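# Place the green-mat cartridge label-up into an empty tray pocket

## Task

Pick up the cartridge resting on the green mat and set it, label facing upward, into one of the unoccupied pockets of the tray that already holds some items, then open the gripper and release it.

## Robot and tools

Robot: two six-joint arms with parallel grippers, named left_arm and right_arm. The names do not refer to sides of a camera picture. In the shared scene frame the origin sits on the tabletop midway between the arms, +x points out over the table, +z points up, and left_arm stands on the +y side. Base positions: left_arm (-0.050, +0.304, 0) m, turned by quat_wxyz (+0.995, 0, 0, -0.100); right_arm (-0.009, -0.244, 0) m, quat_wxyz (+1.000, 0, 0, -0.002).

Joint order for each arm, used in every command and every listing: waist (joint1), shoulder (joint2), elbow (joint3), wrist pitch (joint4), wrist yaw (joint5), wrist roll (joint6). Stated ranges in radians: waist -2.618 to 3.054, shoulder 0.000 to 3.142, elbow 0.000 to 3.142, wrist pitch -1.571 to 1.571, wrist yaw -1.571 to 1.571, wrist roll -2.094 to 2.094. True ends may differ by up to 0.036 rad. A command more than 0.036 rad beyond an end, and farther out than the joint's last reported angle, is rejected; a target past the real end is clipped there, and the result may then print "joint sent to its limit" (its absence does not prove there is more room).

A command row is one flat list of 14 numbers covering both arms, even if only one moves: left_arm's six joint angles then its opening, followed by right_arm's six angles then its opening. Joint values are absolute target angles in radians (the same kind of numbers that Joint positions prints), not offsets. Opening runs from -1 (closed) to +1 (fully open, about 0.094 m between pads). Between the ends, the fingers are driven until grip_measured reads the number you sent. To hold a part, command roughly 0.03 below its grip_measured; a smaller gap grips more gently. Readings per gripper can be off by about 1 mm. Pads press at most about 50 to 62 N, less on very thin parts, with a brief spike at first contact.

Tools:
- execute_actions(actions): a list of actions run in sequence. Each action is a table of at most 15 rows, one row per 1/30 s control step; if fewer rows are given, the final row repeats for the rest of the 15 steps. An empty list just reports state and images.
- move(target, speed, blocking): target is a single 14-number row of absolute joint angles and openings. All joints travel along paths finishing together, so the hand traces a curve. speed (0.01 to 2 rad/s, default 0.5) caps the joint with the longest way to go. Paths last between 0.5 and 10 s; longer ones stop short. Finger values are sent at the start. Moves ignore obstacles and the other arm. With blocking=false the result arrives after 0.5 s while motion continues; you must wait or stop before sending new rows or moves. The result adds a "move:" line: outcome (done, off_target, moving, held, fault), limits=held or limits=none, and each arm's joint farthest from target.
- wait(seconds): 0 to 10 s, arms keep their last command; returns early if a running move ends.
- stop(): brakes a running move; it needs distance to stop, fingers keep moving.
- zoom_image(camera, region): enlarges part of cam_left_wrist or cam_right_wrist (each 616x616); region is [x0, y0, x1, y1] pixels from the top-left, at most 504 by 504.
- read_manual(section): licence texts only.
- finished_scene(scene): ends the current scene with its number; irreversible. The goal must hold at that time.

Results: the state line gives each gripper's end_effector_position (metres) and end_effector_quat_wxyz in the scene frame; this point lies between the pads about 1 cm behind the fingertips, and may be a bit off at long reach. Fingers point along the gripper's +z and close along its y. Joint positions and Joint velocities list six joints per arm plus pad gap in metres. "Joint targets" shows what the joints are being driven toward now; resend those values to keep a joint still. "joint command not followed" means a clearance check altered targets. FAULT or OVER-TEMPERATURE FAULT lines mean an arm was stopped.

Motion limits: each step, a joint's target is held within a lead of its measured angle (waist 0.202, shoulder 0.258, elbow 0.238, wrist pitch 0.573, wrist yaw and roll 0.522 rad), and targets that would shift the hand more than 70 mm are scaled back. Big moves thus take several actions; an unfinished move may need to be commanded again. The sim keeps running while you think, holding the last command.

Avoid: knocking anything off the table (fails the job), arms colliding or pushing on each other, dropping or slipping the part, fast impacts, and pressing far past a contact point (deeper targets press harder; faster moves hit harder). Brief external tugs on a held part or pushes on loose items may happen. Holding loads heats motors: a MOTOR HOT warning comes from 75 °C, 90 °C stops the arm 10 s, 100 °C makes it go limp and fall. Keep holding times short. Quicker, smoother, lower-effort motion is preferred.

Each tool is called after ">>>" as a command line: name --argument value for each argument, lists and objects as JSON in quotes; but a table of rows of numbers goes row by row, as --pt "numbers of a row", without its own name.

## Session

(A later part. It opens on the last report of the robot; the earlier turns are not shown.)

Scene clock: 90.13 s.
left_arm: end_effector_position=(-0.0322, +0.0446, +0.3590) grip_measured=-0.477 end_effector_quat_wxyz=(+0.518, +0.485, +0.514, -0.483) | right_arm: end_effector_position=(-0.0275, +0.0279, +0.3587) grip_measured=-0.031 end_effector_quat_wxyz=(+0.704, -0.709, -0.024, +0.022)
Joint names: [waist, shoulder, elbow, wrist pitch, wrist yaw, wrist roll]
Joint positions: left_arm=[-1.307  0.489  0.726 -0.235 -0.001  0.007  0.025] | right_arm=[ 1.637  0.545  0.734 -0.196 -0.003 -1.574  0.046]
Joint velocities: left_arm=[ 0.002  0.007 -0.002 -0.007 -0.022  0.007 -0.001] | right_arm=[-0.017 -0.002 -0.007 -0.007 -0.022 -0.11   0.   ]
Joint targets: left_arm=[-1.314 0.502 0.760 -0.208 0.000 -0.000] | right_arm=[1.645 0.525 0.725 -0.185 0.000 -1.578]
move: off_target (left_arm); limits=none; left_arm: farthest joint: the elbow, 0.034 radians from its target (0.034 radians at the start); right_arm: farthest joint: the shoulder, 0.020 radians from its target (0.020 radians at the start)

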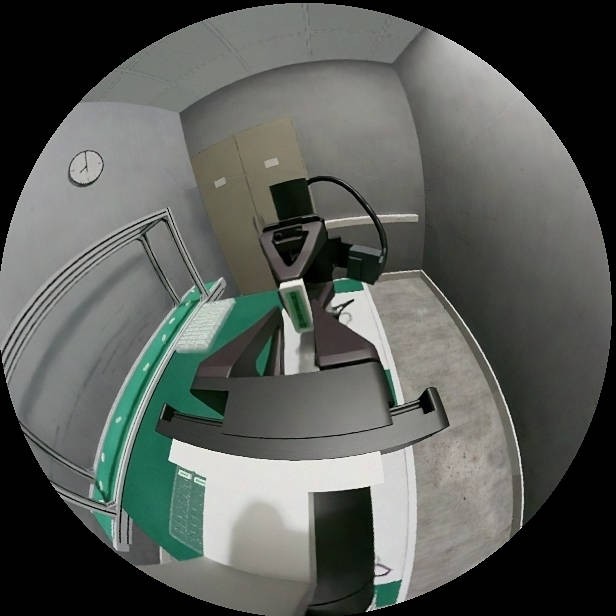

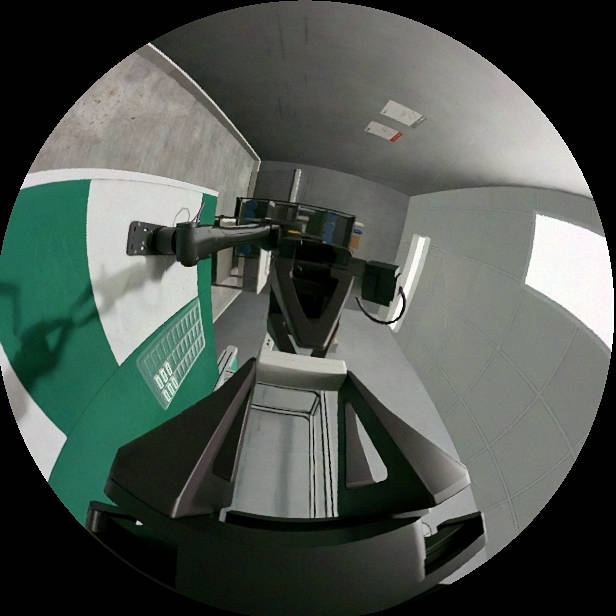

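>>> move --target '[-1.314,0.536,0.76,-0.181,0,0,-0.56,1.645,0.525,0.725,-0.185,0,-1.578,-0.055]' --speed 0.15

>>> zoom_image --camera "cam_right_wrist" --region '[200, 260, 400, 430]'

>>> zoom_image --camera "cam_left_wrist" --region '[230, 220, 370, 360]'

Scene clock: 98.37 s.
left_arm: end_effector_position=(-0.0317, +0.0362, +0.3574) grip_measured=-0.557 end_effector_quat_wxyz=(+0.516, +0.487, +0.515, -0.481) | right_arm: end_effector_position=(-0.0275, +0.0279, +0.3587) grip_measured=-0.031 end_effector_quat_wxyz=(+0.704, -0.709, -0.024, +0.022)
Joint names: [waist, shoulder, elbow, wrist pitch, wrist yaw, wrist roll]
Joint positions: left_arm=[-1.307  0.524  0.726 -0.208 -0.001  0.007  0.021] | right_arm=[ 1.637  0.545  0.734 -0.196 -0.003 -1.574  0.046]
Joint velocities: left_arm=[-0.012 -0.007 -0.007  0.022 -0.037  0.007 -0.001] | right_arm=[-0.017 -0.002  0.012 -0.037 -0.051  0.037 -0.001]
Joint targets: left_arm=[-1.314 0.536 0.760 -0.181 -0.000 0.000] | right_arm=[1.645 0.525 0.725 -0.185 0.000 -1.578]
move: off_target (left_arm); limits=none; left_arm: farthest joint: the elbow, 0.034 radians from its target (0.034 radians at the start); right_arm: farthest joint: the shoulder, 0.020 radians from its target (0.020 radians at the start)

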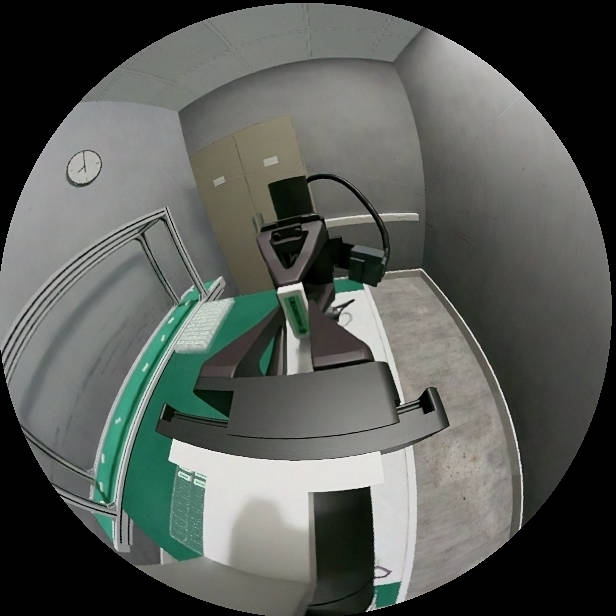

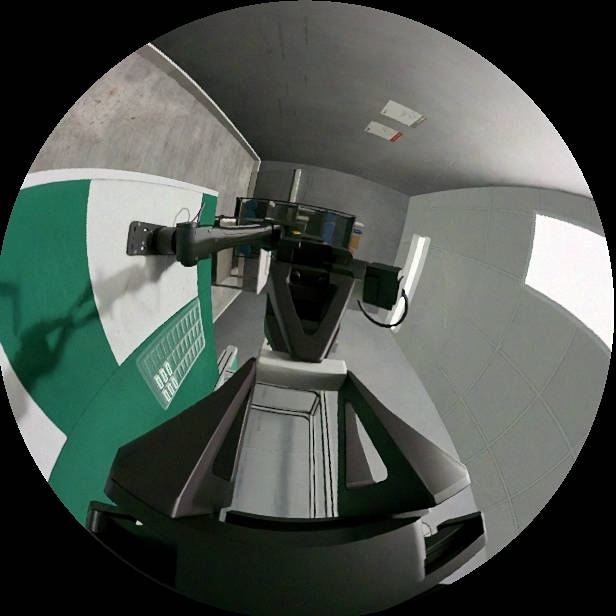

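Region (200, 260, 400, 430) of cam_right_wrist's 616x616 image, scaled by 2.520, with more detail than that image has; it fills the top 428 rows of this view, and the rest is white.

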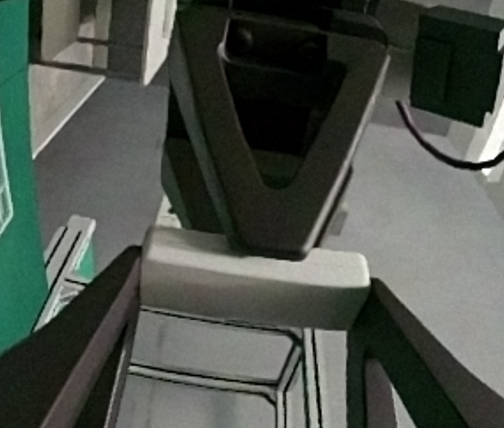

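Region (230, 220, 370, 360) of cam_left_wrist's 616x616 image, scaled by 3.600, with more detail than that image has.

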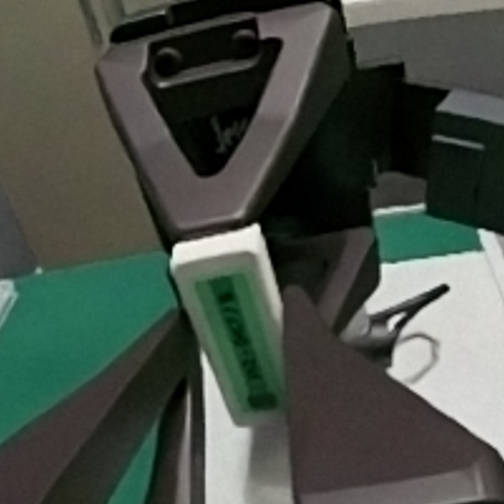

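Good. Close left.

>>> execute_actions --actions '[[[-1.307,0.536,0.76,-0.181,0,0,-0.6,1.645,0.525,0.725,-0.185,0,-1.578,-0.055],[-1.307,0.536,0.76,-0.181,0,0,-0.62,1.645,0.525,0.725,-0.185,0,-1.578,-0.055],[-1.307,0.536,0.76,-0.181,0,0,-0.64,1.645,0.525,0.725,-0.185,0,-1.578,-0.055],[-1.307,0.536,0.76,-0.181,0,0,-0.66,1.645,0.525,0.725,-0.185,0,-1.578,-0.055],[-1.307,0.536,0.76,-0.181,0,0,-0.68,1.645,0.525,0.725,-0.185,0,-1.578,-0.055],[-1.307,0.536,0.76,-0.181,0,0,-0.70,1.645,0.525,0.725,-0.185,0,-1.578,-0.055]]]'

>>> zoom_image --camera "cam_right_wrist" --region '[200, 260, 400, 430]'

Scene clock: 102.23 s.
left_arm: end_effector_position=(-0.0318, +0.0362, +0.3575) grip_measured=-0.665 end_effector_quat_wxyz=(+0.515, +0.486, +0.516, -0.482) | right_arm: end_effector_position=(-0.0275, +0.0279, +0.3588) grip_measured=-0.031 end_effector_quat_wxyz=(+0.704, -0.709, -0.026, +0.020)
Joint names: [waist, shoulder, elbow, wrist pitch, wrist yaw, wrist roll]
Joint positions: left_arm=[-1.307  0.524  0.726 -0.208 -0.     0.004  0.016] | right_arm=[ 1.637  0.545  0.734 -0.196 -0.002 -1.578  0.046]
Joint velocities: left_arm=[-0.002  0.012  0.007 -0.051  0.037  0.037  0.001] | right_arm=[-0.002 -0.017 -0.002 -0.037  0.037  0.066 -0.   ]
Joint targets: left_arm=[-1.307 0.536 0.760 -0.181 0.000 -0.000] | right_arm=[1.645 0.525 0.725 -0.185 0.000 -1.578]

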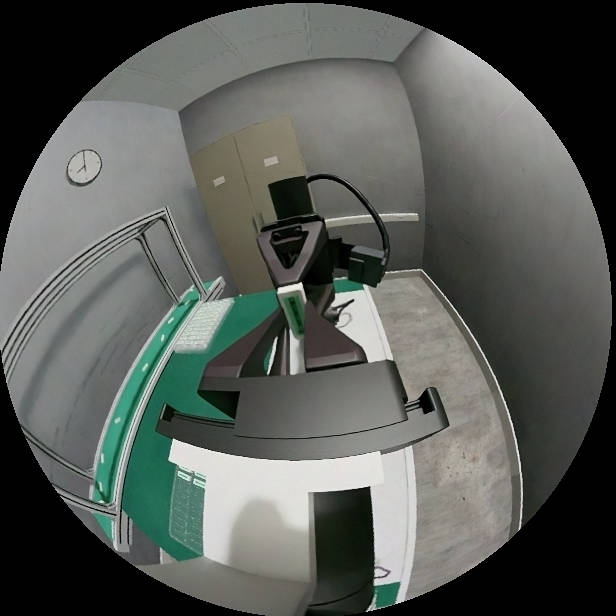

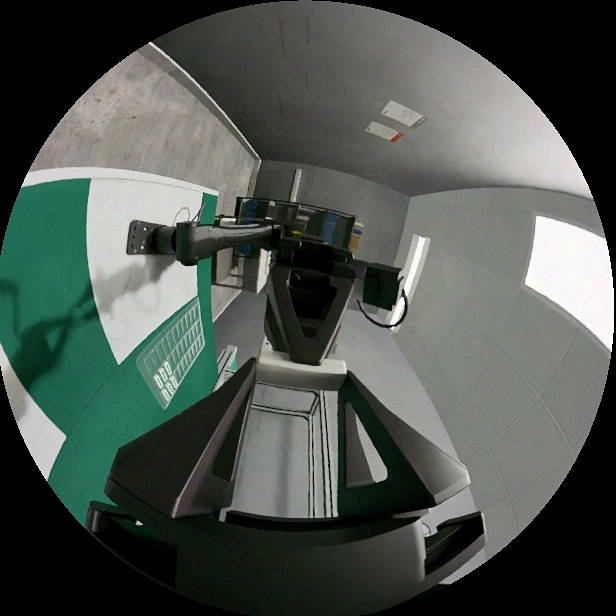

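Region (200, 260, 400, 430) of cam_right_wrist's 616x616 image, scaled by 2.520, with more detail than that image has; it fills the top 428 rows of this view, and the rest is white.

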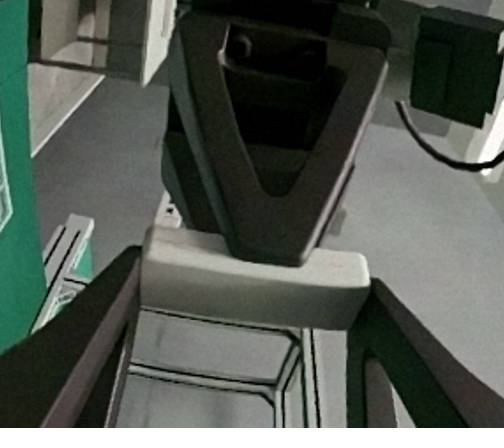

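>>> execute_actions --actions '[[[-1.307,0.536,0.76,-0.181,0,0,-0.70,1.645,0.525,0.725,-0.185,0,-1.578,0.3],[-1.307,0.536,0.76,-0.181,0,0,-0.70,1.645,0.525,0.725,-0.185,0,-1.578,0.3],[-1.307,0.536,0.76,-0.181,0,0,-0.70,1.645,0.525,0.725,-0.185,0,-1.578,0.3],[-1.307,0.536,0.76,-0.181,0,0,-0.70,1.645,0.525,0.725,-0.185,0,-1.578,0.3],[-1.307,0.536,0.76,-0.181,0,0,-0.70,1.645,0.51,0.725,-0.21,0,-1.578,0.3],[-1.307,0.536,0.76,-0.181,0,0,-0.70,1.645,0.49,0.725,-0.23,0,-1.578,0.3],[-1.307,0.536,0.76,-0.181,0,0,-0.70,1.645,0.47,0.725,-0.25,0,-1.578,0.3],[-1.307,0.536,0.76,-0.181,0,0,-0.70,1.645,0.45,0.725,-0.27,0,-1.578,0.3],[-1.307,0.536,0.76,-0.181,0,0,-0.70,1.645,0.43,0.725,-0.29,0,-1.578,0.3],[-1.307,0.536,0.76,-0.181,0,0,-0.70,1.645,0.41,0.725,-0.31,0,-1.578,0.3],[-1.307,0.536,0.76,-0.181,0,0,-0.70,1.645,0.39,0.725,-0.33,0,-1.578,0.3],[-1.307,0.536,0.76,-0.181,0,0,-0.70,1.645,0.37,0.725,-0.35,0,-1.578,0.3],[-1.307,0.536,0.76,-0.181,0,0,-0.70,1.645,0.35,0.725,-0.37,0,-1.578,0.3],[-1.307,0.536,0.76,-0.181,0,0,-0.70,1.645,0.33,0.725,-0.39,0,-1.578,0.3],[-1.307,0.536,0.76,-0.181,0,0,-0.70,1.645,0.32,0.725,-0.40,0,-1.578,0.3]]]'

Scene clock: 114.17 s.
left_arm: end_effector_position=(-0.0318, +0.0362, +0.3575) grip_measured=-0.665 end_effector_quat_wxyz=(+0.515, +0.486, +0.516, -0.482) | right_arm: end_effector_position=(-0.0248, -0.0149, +0.3692) grip_measured=+0.298 end_effector_quat_wxyz=(+0.725, -0.688, -0.025, +0.021)
Joint names: [waist, shoulder, elbow, wrist pitch, wrist yaw, wrist roll]
Joint positions: left_arm=[-1.307  0.524  0.726 -0.207 -0.     0.004  0.016] | right_arm=[ 1.637  0.366  0.731 -0.314 -0.002 -1.578  0.061]
Joint velocities: left_arm=[ 0.007 -0.012  0.002  0.066 -0.022  0.022  0.   ] | right_arm=[-0.002 -0.53  -0.012 -0.432 -0.051 -0.051 -0.   ]
Joint targets: left_arm=[-1.307 0.536 0.760 -0.181 0.000 0.000] | right_arm=[1.645 0.320 0.725 -0.400 -0.000 -1.578]

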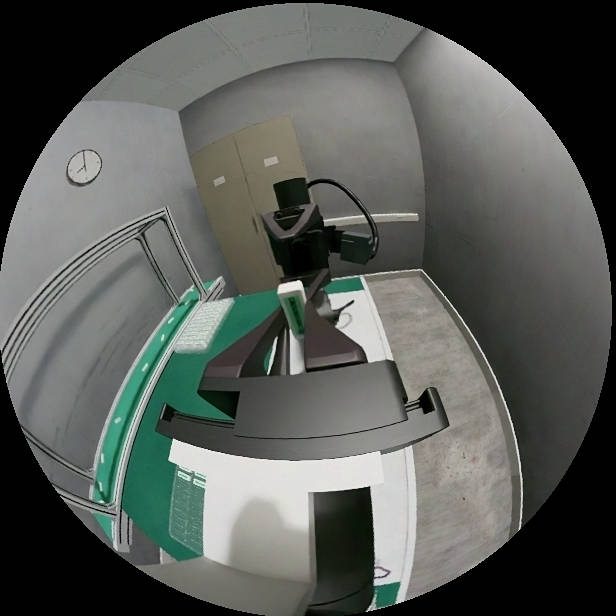

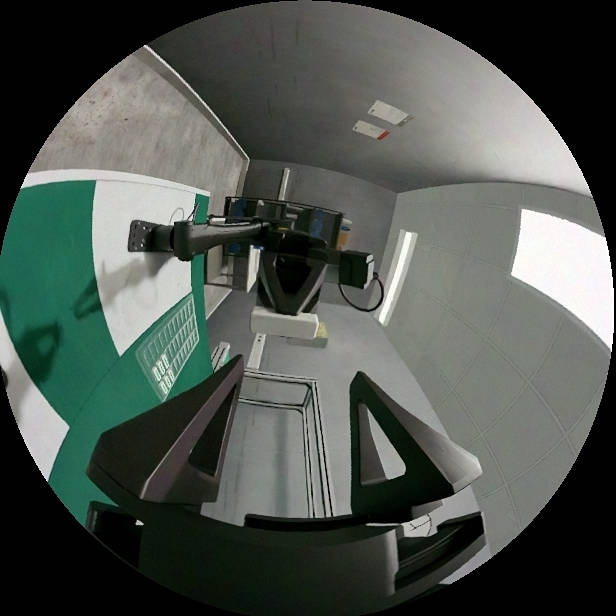

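>>> move --target '[0.2,1.90,1.415,-1.05,0,-0.095,-0.70,1.645,0.32,0.725,-0.40,0,-1.578,0.3]' --speed 0.9

>>> zoom_image --camera "cam_left_wrist" --region '[200, 170, 400, 370]'

Scene clock: 120.70 s.
left_arm: end_effector_position=(+0.2978, +0.3071, +0.0454) grip_measured=-0.666 end_effector_quat_wxyz=(-0.006, -0.046, +0.999, +0.002) | right_arm: end_effector_position=(-0.0244, -0.0215, +0.3585) grip_measured=+0.298 end_effector_quat_wxyz=(+0.711, -0.702, -0.025, +0.020)
Joint names: [waist, shoulder, elbow, wrist pitch, wrist yaw, wrist roll]
Joint positions: left_arm=[ 0.206  1.915  1.38  -1.047 -0.004 -0.088  0.016] | right_arm=[ 1.637  0.337  0.731 -0.381 -0.002 -1.578  0.061]
Joint velocities: left_arm=[ 0.002  0.012  0.002  0.022 -0.081  0.007 -0.001] | right_arm=[-0.007  0.007  0.002  0.007  0.051 -0.022 -0.   ]
Joint targets: left_arm=[0.200 1.900 1.415 -1.050 -0.000 -0.095] | right_arm=[1.645 0.320 0.725 -0.400 0.000 -1.578]
move: off_target (left_arm); limits=none; left_arm: farthest joint: the elbow, 0.035 radians from its target (0.689 radians at the start); right_arm: farthest joint: the wrist pitch, 0.019 radians from its target (0.019 radians at the start)

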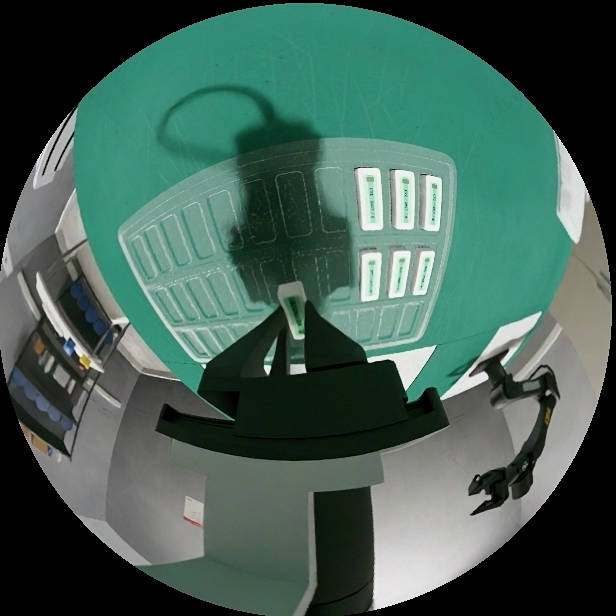

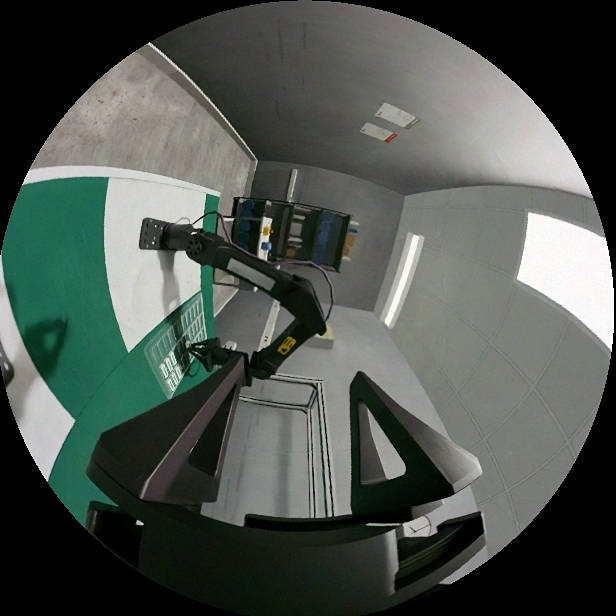

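Region (200, 170, 400, 370) of cam_left_wrist's 616x616 image, scaled by 2.520, with more detail than that image has.

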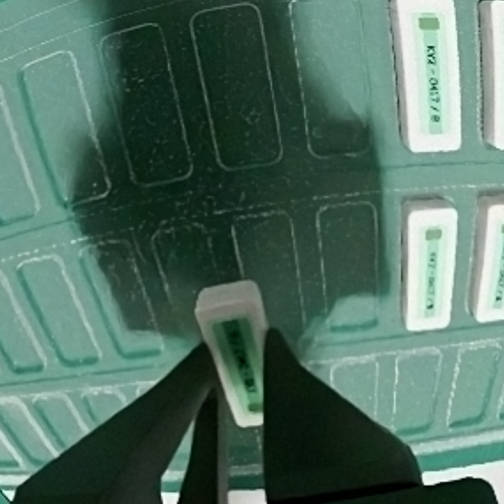

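>>> move --target '[0.163,1.925,1.335,-0.966,0,-0.095,-0.70,1.645,0.32,0.725,-0.40,0,-1.578,0.3]' --speed 0.2

>>> zoom_image --camera "cam_left_wrist" --region '[200, 170, 400, 370]'

Scene clock: 125.70 s.
left_arm: end_effector_position=(+0.2997, +0.2937, +0.0325) grip_measured=-0.665 end_effector_quat_wxyz=(+0.001, -0.028, +1.000, +0.002) | right_arm: end_effector_position=(-0.0244, -0.0215, +0.3584) grip_measured=+0.298 end_effector_quat_wxyz=(+0.711, -0.702, -0.025, +0.020)
Joint names: [waist, shoulder, elbow, wrist pitch, wrist yaw, wrist roll]
Joint positions: left_arm=[ 0.168  1.926  1.342 -0.985 -0.004 -0.088  0.016] | right_arm=[ 1.637  0.337  0.731 -0.381 -0.002 -1.578  0.061]
Joint velocities: left_arm=[-0.017 -0.017 -0.012  0.007 -0.037  0.022  0.001] | right_arm=[ 0.002  0.012 -0.012 -0.007  0.051 -0.007 -0.001]
Joint targets: left_arm=[0.163 1.925 1.335 -0.966 -0.000 -0.095] | right_arm=[1.645 0.320 0.725 -0.400 0.000 -1.578]
move: done; limits=none; left_arm: farthest joint: the wrist pitch, 0.019 radians from its target (0.082 radians at the start); right_arm: farthest joint: the wrist pitch, 0.019 radians from its target (0.019 radians at the start)

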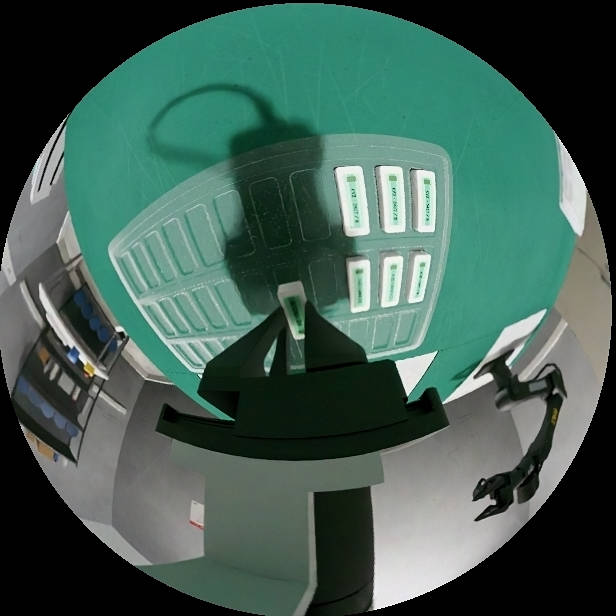

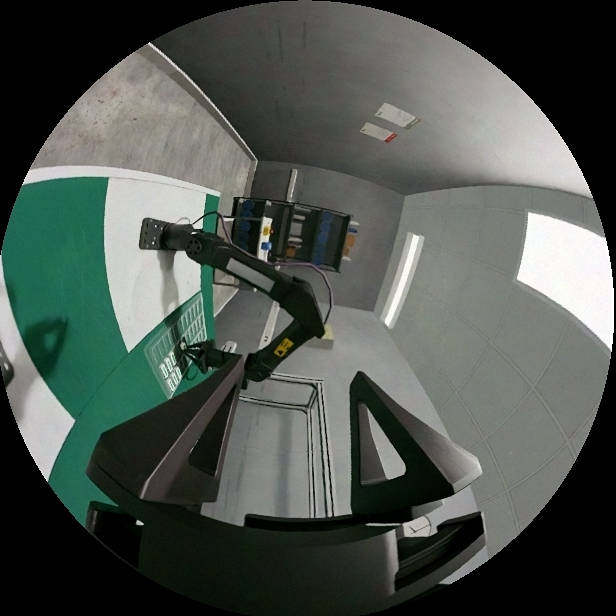

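Region (200, 170, 400, 370) of cam_left_wrist's 616x616 image, scaled by 2.520, with more detail than that image has.

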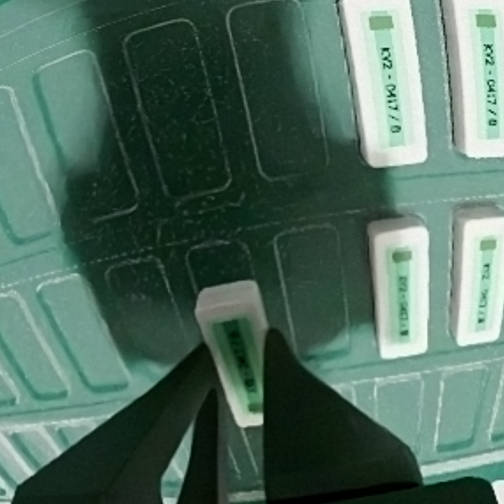

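>>> move --target '[0.163,1.950,1.338,-0.945,0,-0.095,-0.70,1.645,0.32,0.725,-0.40,0,-1.578,0.3]' --speed 0.1

>>> zoom_image --camera "cam_left_wrist" --region '[230, 230, 370, 370]'

Scene clock: 130.97 s.
left_arm: end_effector_position=(+0.3026, +0.2936, +0.0243) grip_measured=-0.665 end_effector_quat_wxyz=(-0.001, -0.028, +1.000, +0.002) | right_arm: end_effector_position=(-0.0244, -0.0215, +0.3584) grip_measured=+0.298 end_effector_quat_wxyz=(+0.711, -0.702, -0.025, +0.020)
Joint names: [waist, shoulder, elbow, wrist pitch, wrist yaw, wrist roll]
Joint positions: left_arm=[ 0.168  1.951  1.342 -0.964 -0.004 -0.088  0.016] | right_arm=[ 1.637  0.337  0.731 -0.381 -0.002 -1.578  0.061]
Joint velocities: left_arm=[-0.012 -0.007 -0.017  0.081  0.007  0.007  0.   ] | right_arm=[-0.017  0.012 -0.012  0.022  0.007 -0.007 -0.   ]
Joint targets: left_arm=[0.163 1.950 1.338 -0.945 0.000 -0.095] | right_arm=[1.645 0.320 0.725 -0.400 -0.000 -1.578]
move: done; limits=none; left_arm: farthest joint: the wrist pitch, 0.019 radians from its target (0.040 radians at the start); right_arm: farthest joint: the wrist pitch, 0.019 radians from its target (0.019 radians at the start)

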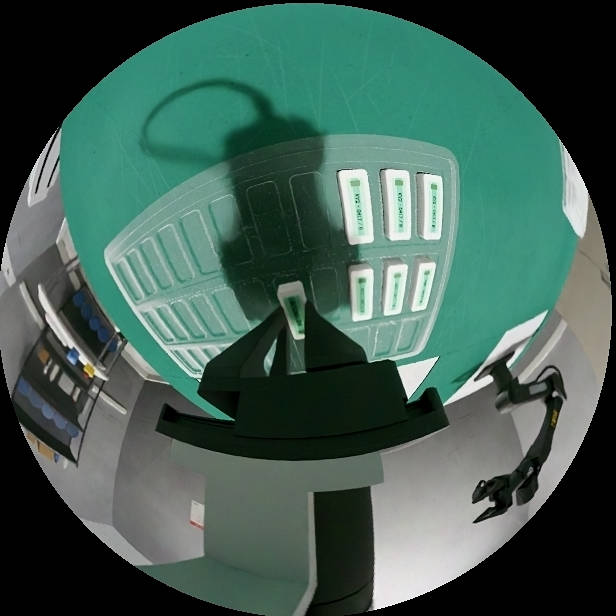

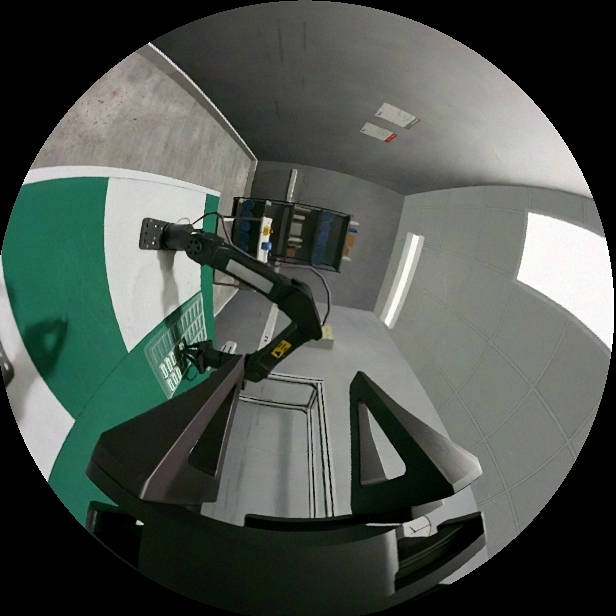

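Region (230, 230, 370, 370) of cam_left_wrist's 616x616 image, scaled by 3.600, with more detail than that image has.

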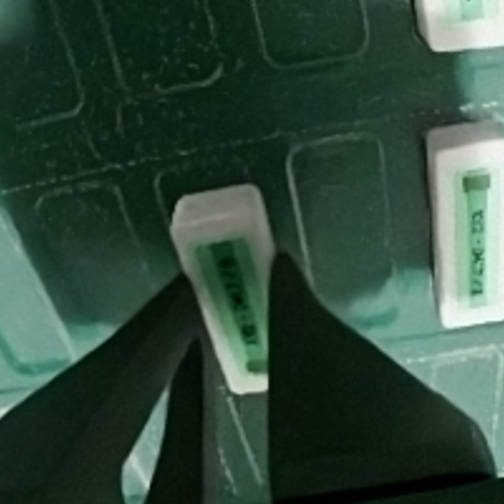

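>>> move --target '[0.179,1.965,1.338,-0.937,0,-0.12,-0.70,1.645,0.32,0.725,-0.40,0,-1.578,0.3]' --speed 0.1

>>> zoom_image --camera "cam_left_wrist" --region '[230, 230, 370, 370]'

Scene clock: 135.17 s.
left_arm: end_effector_position=(+0.3033, +0.2952, +0.0191) grip_measured=-0.666 end_effector_quat_wxyz=(-0.005, -0.042, +0.999, +0.002) | right_arm: end_effector_position=(-0.0244, -0.0215, +0.3584) grip_measured=+0.298 end_effector_quat_wxyz=(+0.711, -0.702, -0.025, +0.020)
Joint names: [waist, shoulder, elbow, wrist pitch, wrist yaw, wrist roll]
Joint positions: left_arm=[ 0.172  1.967  1.342 -0.956 -0.004 -0.113  0.016] | right_arm=[ 1.637  0.337  0.731 -0.381 -0.002 -1.578  0.061]
Joint velocities: left_arm=[-0.007 -0.002 -0.007 -0.007 -0.037 -0.022 -0.   ] | right_arm=[-0.012  0.007 -0.012 -0.022 -0.007 -0.051  0.001]
Joint targets: left_arm=[0.179 1.965 1.338 -0.937 -0.000 -0.120] | right_arm=[1.645 0.320 0.725 -0.400 0.000 -1.578]
move: done; limits=none; left_arm: farthest joint: the wrist pitch, 0.019 radians from its target (0.027 radians at the start); right_arm: farthest joint: the wrist pitch, 0.019 radians from its target (0.019 radians at the start)

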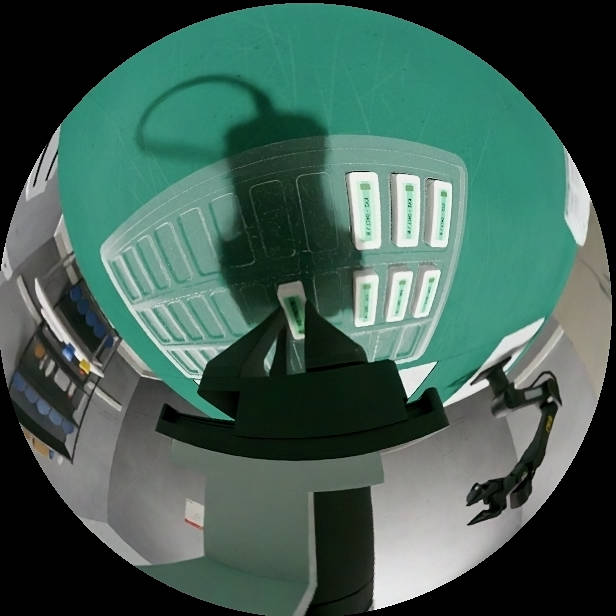

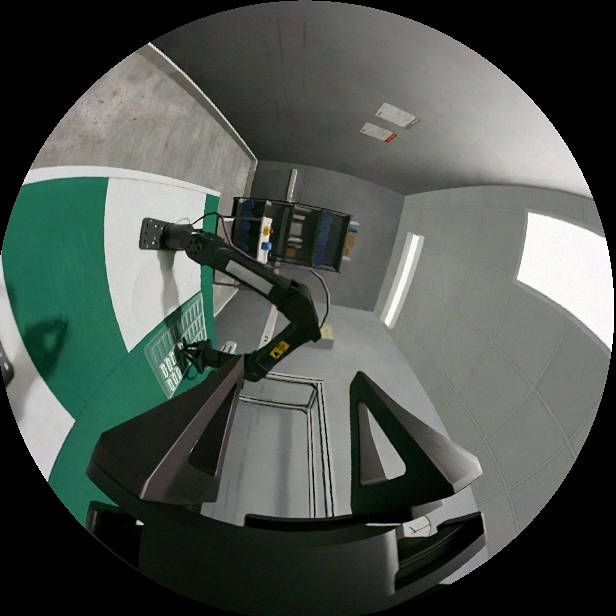

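Region (230, 230, 370, 370) of cam_left_wrist's 616x616 image, scaled by 3.600, with more detail than that image has.

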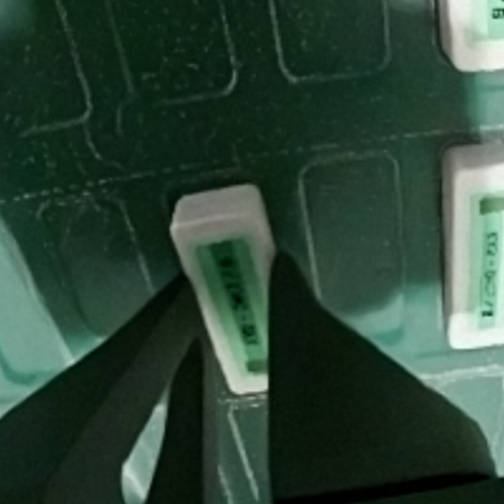

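>>> move --target '[0.179,1.976,1.338,-0.933,0,-0.12,-0.70,1.645,0.32,0.725,-0.40,0,-1.578,0.3]' --speed 0.05

>>> zoom_image --camera "cam_left_wrist" --region '[230, 230, 370, 370]'

Scene clock: 140.60 s.
left_arm: end_effector_position=(+0.3042, +0.2952, +0.0191) grip_measured=-0.666 end_effector_quat_wxyz=(-0.003, -0.042, +0.999, +0.002) | right_arm: end_effector_position=(-0.0244, -0.0215, +0.3584) grip_measured=+0.298 end_effector_quat_wxyz=(+0.711, -0.702, -0.025, +0.020)
Joint names: [waist, shoulder, elbow, wrist pitch, wrist yaw, wrist roll]
Joint positions: left_arm=[ 0.172  1.967  1.342 -0.952 -0.004 -0.114  0.016] | right_arm=[ 1.637  0.337  0.731 -0.381 -0.002 -1.578  0.061]
Joint velocities: left_arm=[ 0.007 -0.002 -0.007  0.066  0.022 -0.139  0.   ] | right_arm=[ 0.002 -0.017  0.007  0.007 -0.051 -0.051  0.   ]
Joint targets: left_arm=[0.179 1.976 1.338 -0.933 -0.000 -0.120] | right_arm=[1.645 0.320 0.725 -0.400 -0.000 -1.578]
move: done; limits=none; left_arm: farthest joint: the wrist pitch, 0.019 radians from its target (0.022 radians at the start); right_arm: farthest joint: the wrist pitch, 0.019 radians from its target (0.019 radians at the start)

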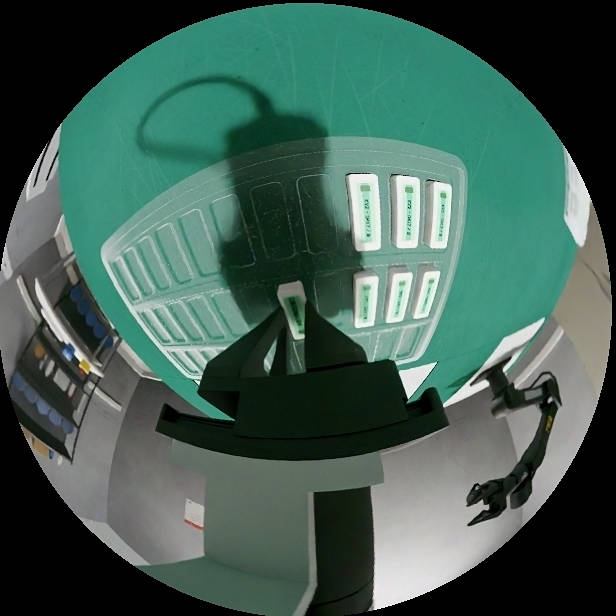

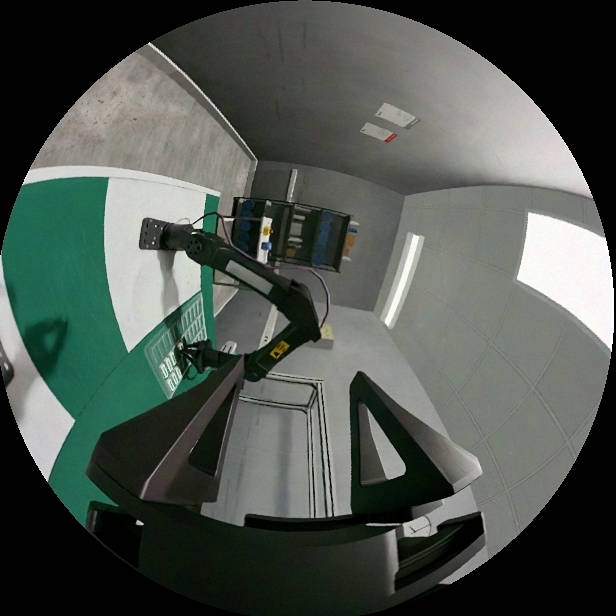

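Region (230, 230, 370, 370) of cam_left_wrist's 616x616 image, scaled by 3.600, with more detail than that image has.

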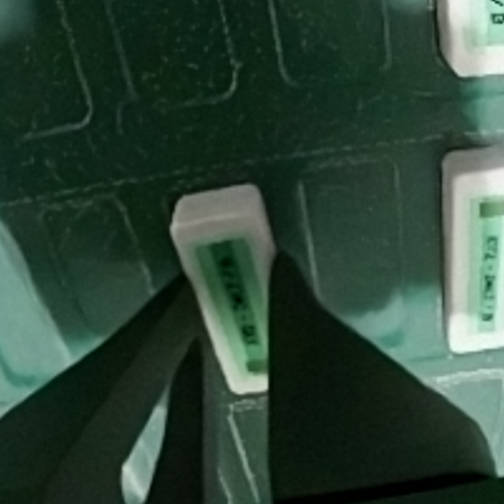

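>>> execute_actions --actions '[[[0.179,1.982,1.338,-0.933,0,-0.12,-0.70,1.645,0.32,0.725,-0.40,0,-1.578,0.3]]]'

>>> zoom_image --camera "cam_left_wrist" --region '[230, 230, 370, 370]'

Scene clock: 143.03 s.
left_arm: end_effector_position=(+0.3039, +0.2952, +0.0165) grip_measured=-0.666 end_effector_quat_wxyz=(-0.006, -0.042, +0.999, +0.002) | right_arm: end_effector_position=(-0.0244, -0.0215, +0.3584) grip_measured=+0.298 end_effector_quat_wxyz=(+0.711, -0.702, -0.025, +0.020)
Joint names: [waist, shoulder, elbow, wrist pitch, wrist yaw, wrist roll]
Joint positions: left_arm=[ 0.172  1.974  1.342 -0.95  -0.004 -0.114  0.016] | right_arm=[ 1.637  0.337  0.731 -0.381 -0.002 -1.578  0.061]
Joint velocities: left_arm=[-0.002 -0.002 -0.007 -0.007  0.007 -0.051 -0.   ] | right_arm=[ 0.007 -0.002  0.002 -0.081 -0.022  0.037 -0.   ]
Joint targets: left_arm=[0.179 1.982 1.338 -0.933 0.000 -0.120] | right_arm=[1.645 0.320 0.725 -0.400 0.000 -1.578]

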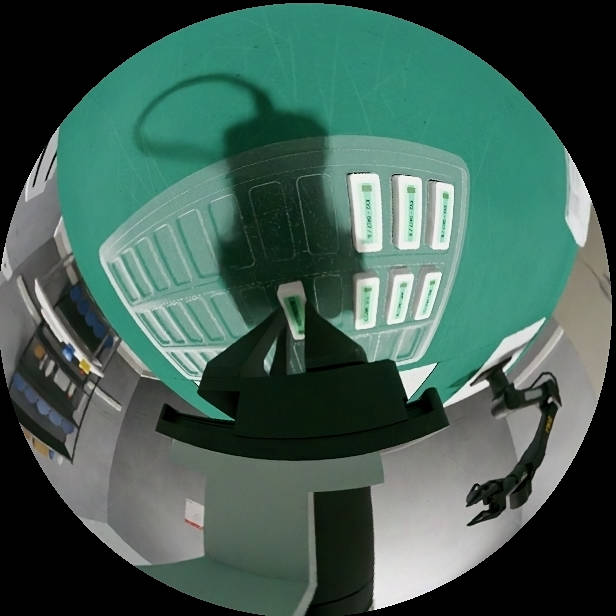

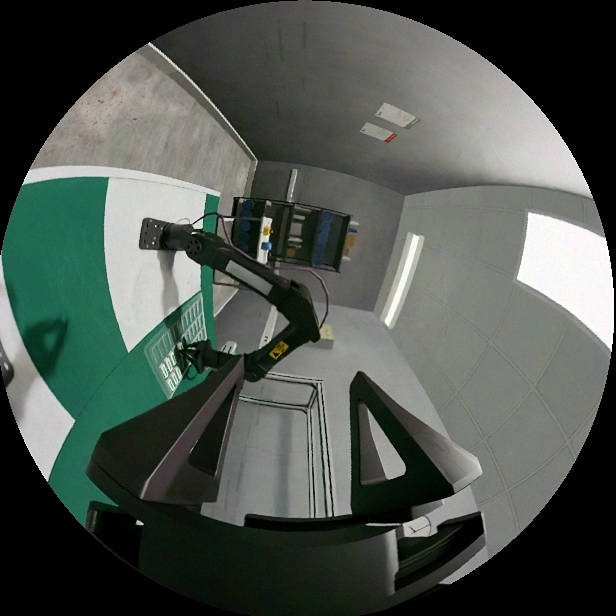

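Region (230, 230, 370, 370) of cam_left_wrist's 616x616 image, scaled by 3.600, with more detail than that image has.

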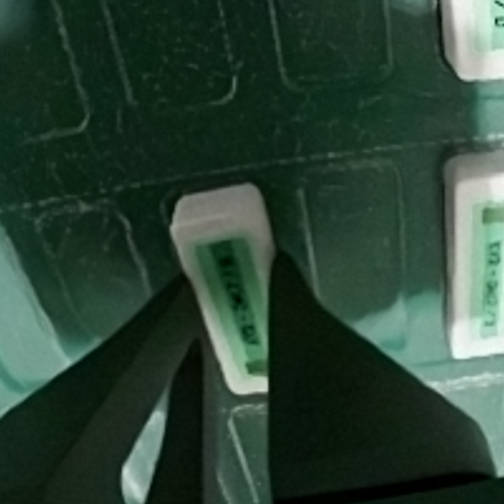

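>>> execute_actions --actions '[[[0.179,1.974,1.338,-0.933,0,-0.12,-0.63,1.645,0.32,0.725,-0.40,0,-1.578,0.3],[0.179,1.974,1.338,-0.933,0,-0.12,-0.6,1.645,0.32,0.725,-0.40,0,-1.578,0.3],[0.179,1.974,1.338,-0.933,0,-0.12,-0.55,1.645,0.32,0.725,-0.40,0,-1.578,0.3],[0.179,1.974,1.338,-0.933,0,-0.12,-0.5,1.645,0.32,0.725,-0.40,0,-1.578,0.3],[0.179,1.974,1.338,-0.933,0,-0.12,-0.45,1.645,0.32,0.725,-0.40,0,-1.578,0.3],[0.179,1.96,1.338,-0.94,0,-0.12,-0.4,1.645,0.32,0.725,-0.40,0,-1.578,0.3],[0.179,1.95,1.338,-0.945,0,-0.12,-0.4,1.645,0.32,0.725,-0.40,0,-1.578,0.3],[0.179,1.94,1.338,-0.95,0,-0.12,-0.4,1.645,0.32,0.725,-0.40,0,-1.578,0.3],[0.179,1.93,1.338,-0.955,0,-0.12,-0.4,1.645,0.32,0.725,-0.40,0,-1.578,0.3],[0.179,1.92,1.338,-0.96,0,-0.12,-0.4,1.645,0.32,0.725,-0.40,0,-1.578,0.3],[0.179,1.91,1.338,-0.965,0,-0.12,-0.4,1.645,0.32,0.725,-0.40,0,-1.578,0.3],[0.179,1.90,1.338,-0.97,0,-0.12,-0.4,1.645,0.32,0.725,-0.40,0,-1.578,0.3]]]'

>>> wait --seconds 0.3

>>> zoom_image --camera "cam_left_wrist" --region '[230, 210, 390, 370]'

Scene clock: 151.50 s.
left_arm: end_effector_position=(+0.3042, +0.2952, +0.0282) grip_measured=-0.403 end_effector_quat_wxyz=(+0.005, -0.042, +0.999, +0.002) | right_arm: end_effector_position=(-0.0244, -0.0215, +0.3584) grip_measured=+0.298 end_effector_quat_wxyz=(+0.711, -0.702, -0.025, +0.020)
Joint names: [waist, shoulder, elbow, wrist pitch, wrist yaw, wrist roll]
Joint positions: left_arm=[ 0.172  1.939  1.342 -0.963 -0.004 -0.114  0.028] | right_arm=[ 1.637  0.337  0.731 -0.381 -0.002 -1.578  0.061]
Joint velocities: left_arm=[-0.007 -0.198 -0.012 -0.095 -0.007 -0.051 -0.001] | right_arm=[-0.002 -0.012 -0.022 -0.022 -0.007  0.066  0.   ]
Joint targets: left_arm=[0.179 1.900 1.338 -0.970 -0.000 -0.120] | right_arm=[1.645 0.320 0.725 -0.400 0.000 -1.578]

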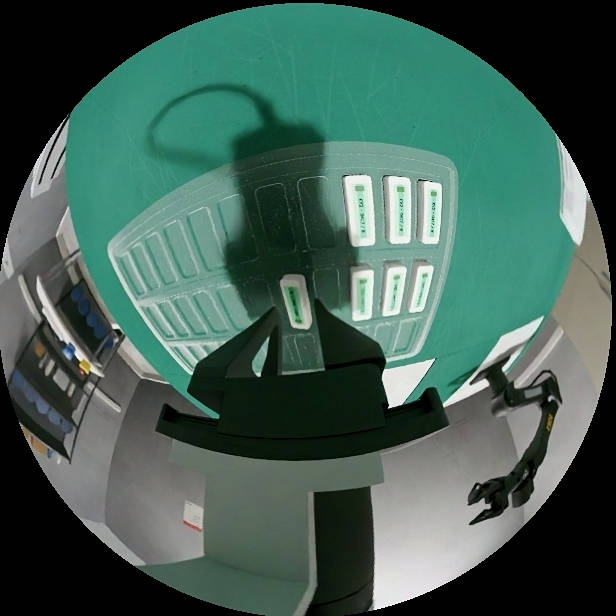

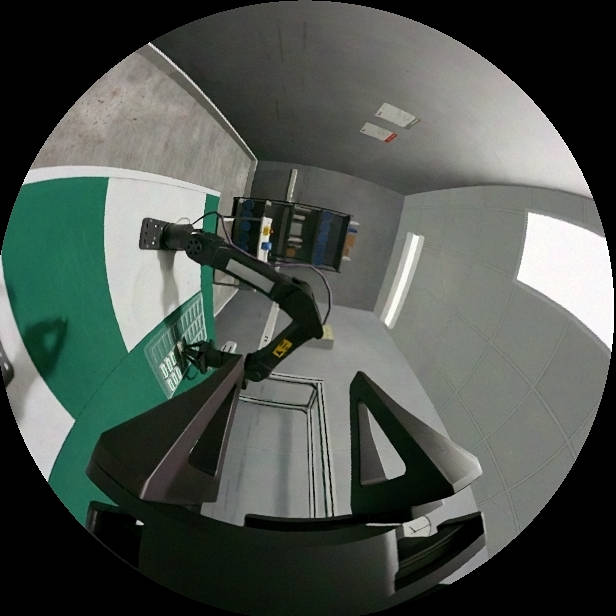

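Scene clock: 151.80 s.
left_arm: end_effector_position=(+0.3039, +0.2952, +0.0318) grip_measured=-0.403 end_effector_quat_wxyz=(+0.008, -0.042, +0.999, +0.001) | right_arm: end_effector_position=(-0.0244, -0.0215, +0.3584) grip_measured=+0.298 end_effector_quat_wxyz=(+0.711, -0.702, -0.025, +0.020)
Joint names: [waist, shoulder, elbow, wrist pitch, wrist yaw, wrist roll]
Joint positions: left_arm=[ 0.172  1.929  1.342 -0.967 -0.004 -0.114  0.028] | right_arm=[ 1.637  0.337  0.731 -0.381 -0.002 -1.578  0.061]
Joint velocities: left_arm=[ 0.007 -0.017 -0.007 -0.095 -0.037 -0.022 -0.001] | right_arm=[ 0.012 -0.007 -0.017 -0.022 -0.037 -0.007  0.001]
Joint targets: left_arm=[0.179 1.900 1.338 -0.970 -0.000 -0.120] | right_arm=[1.645 0.320 0.725 -0.400 0.000 -1.578]
wait: 0.30 s; no rest

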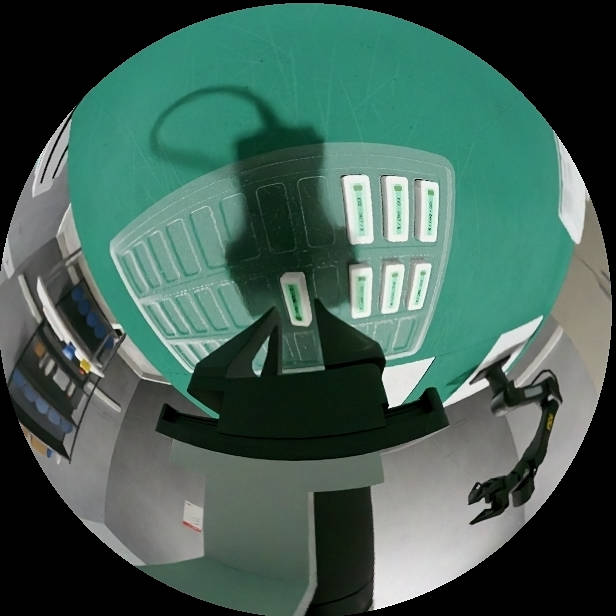

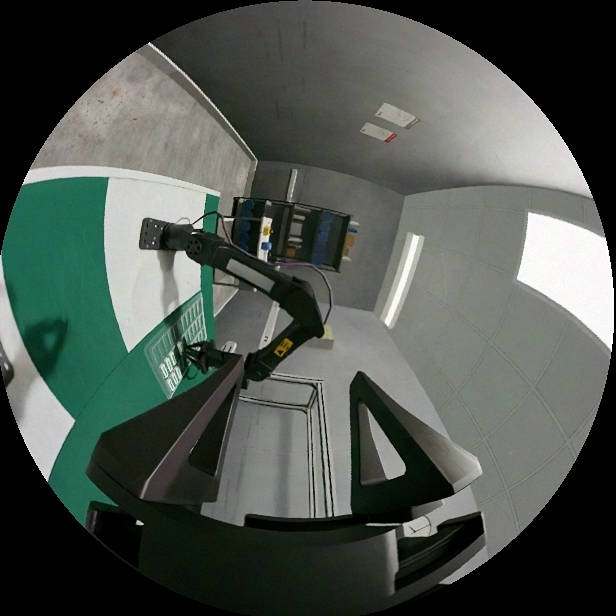

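Region (230, 210, 390, 370) of cam_left_wrist's 616x616 image, scaled by 3.150, with more detail than that image has.

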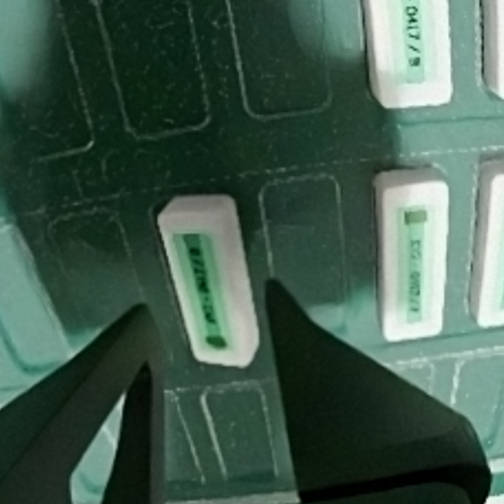

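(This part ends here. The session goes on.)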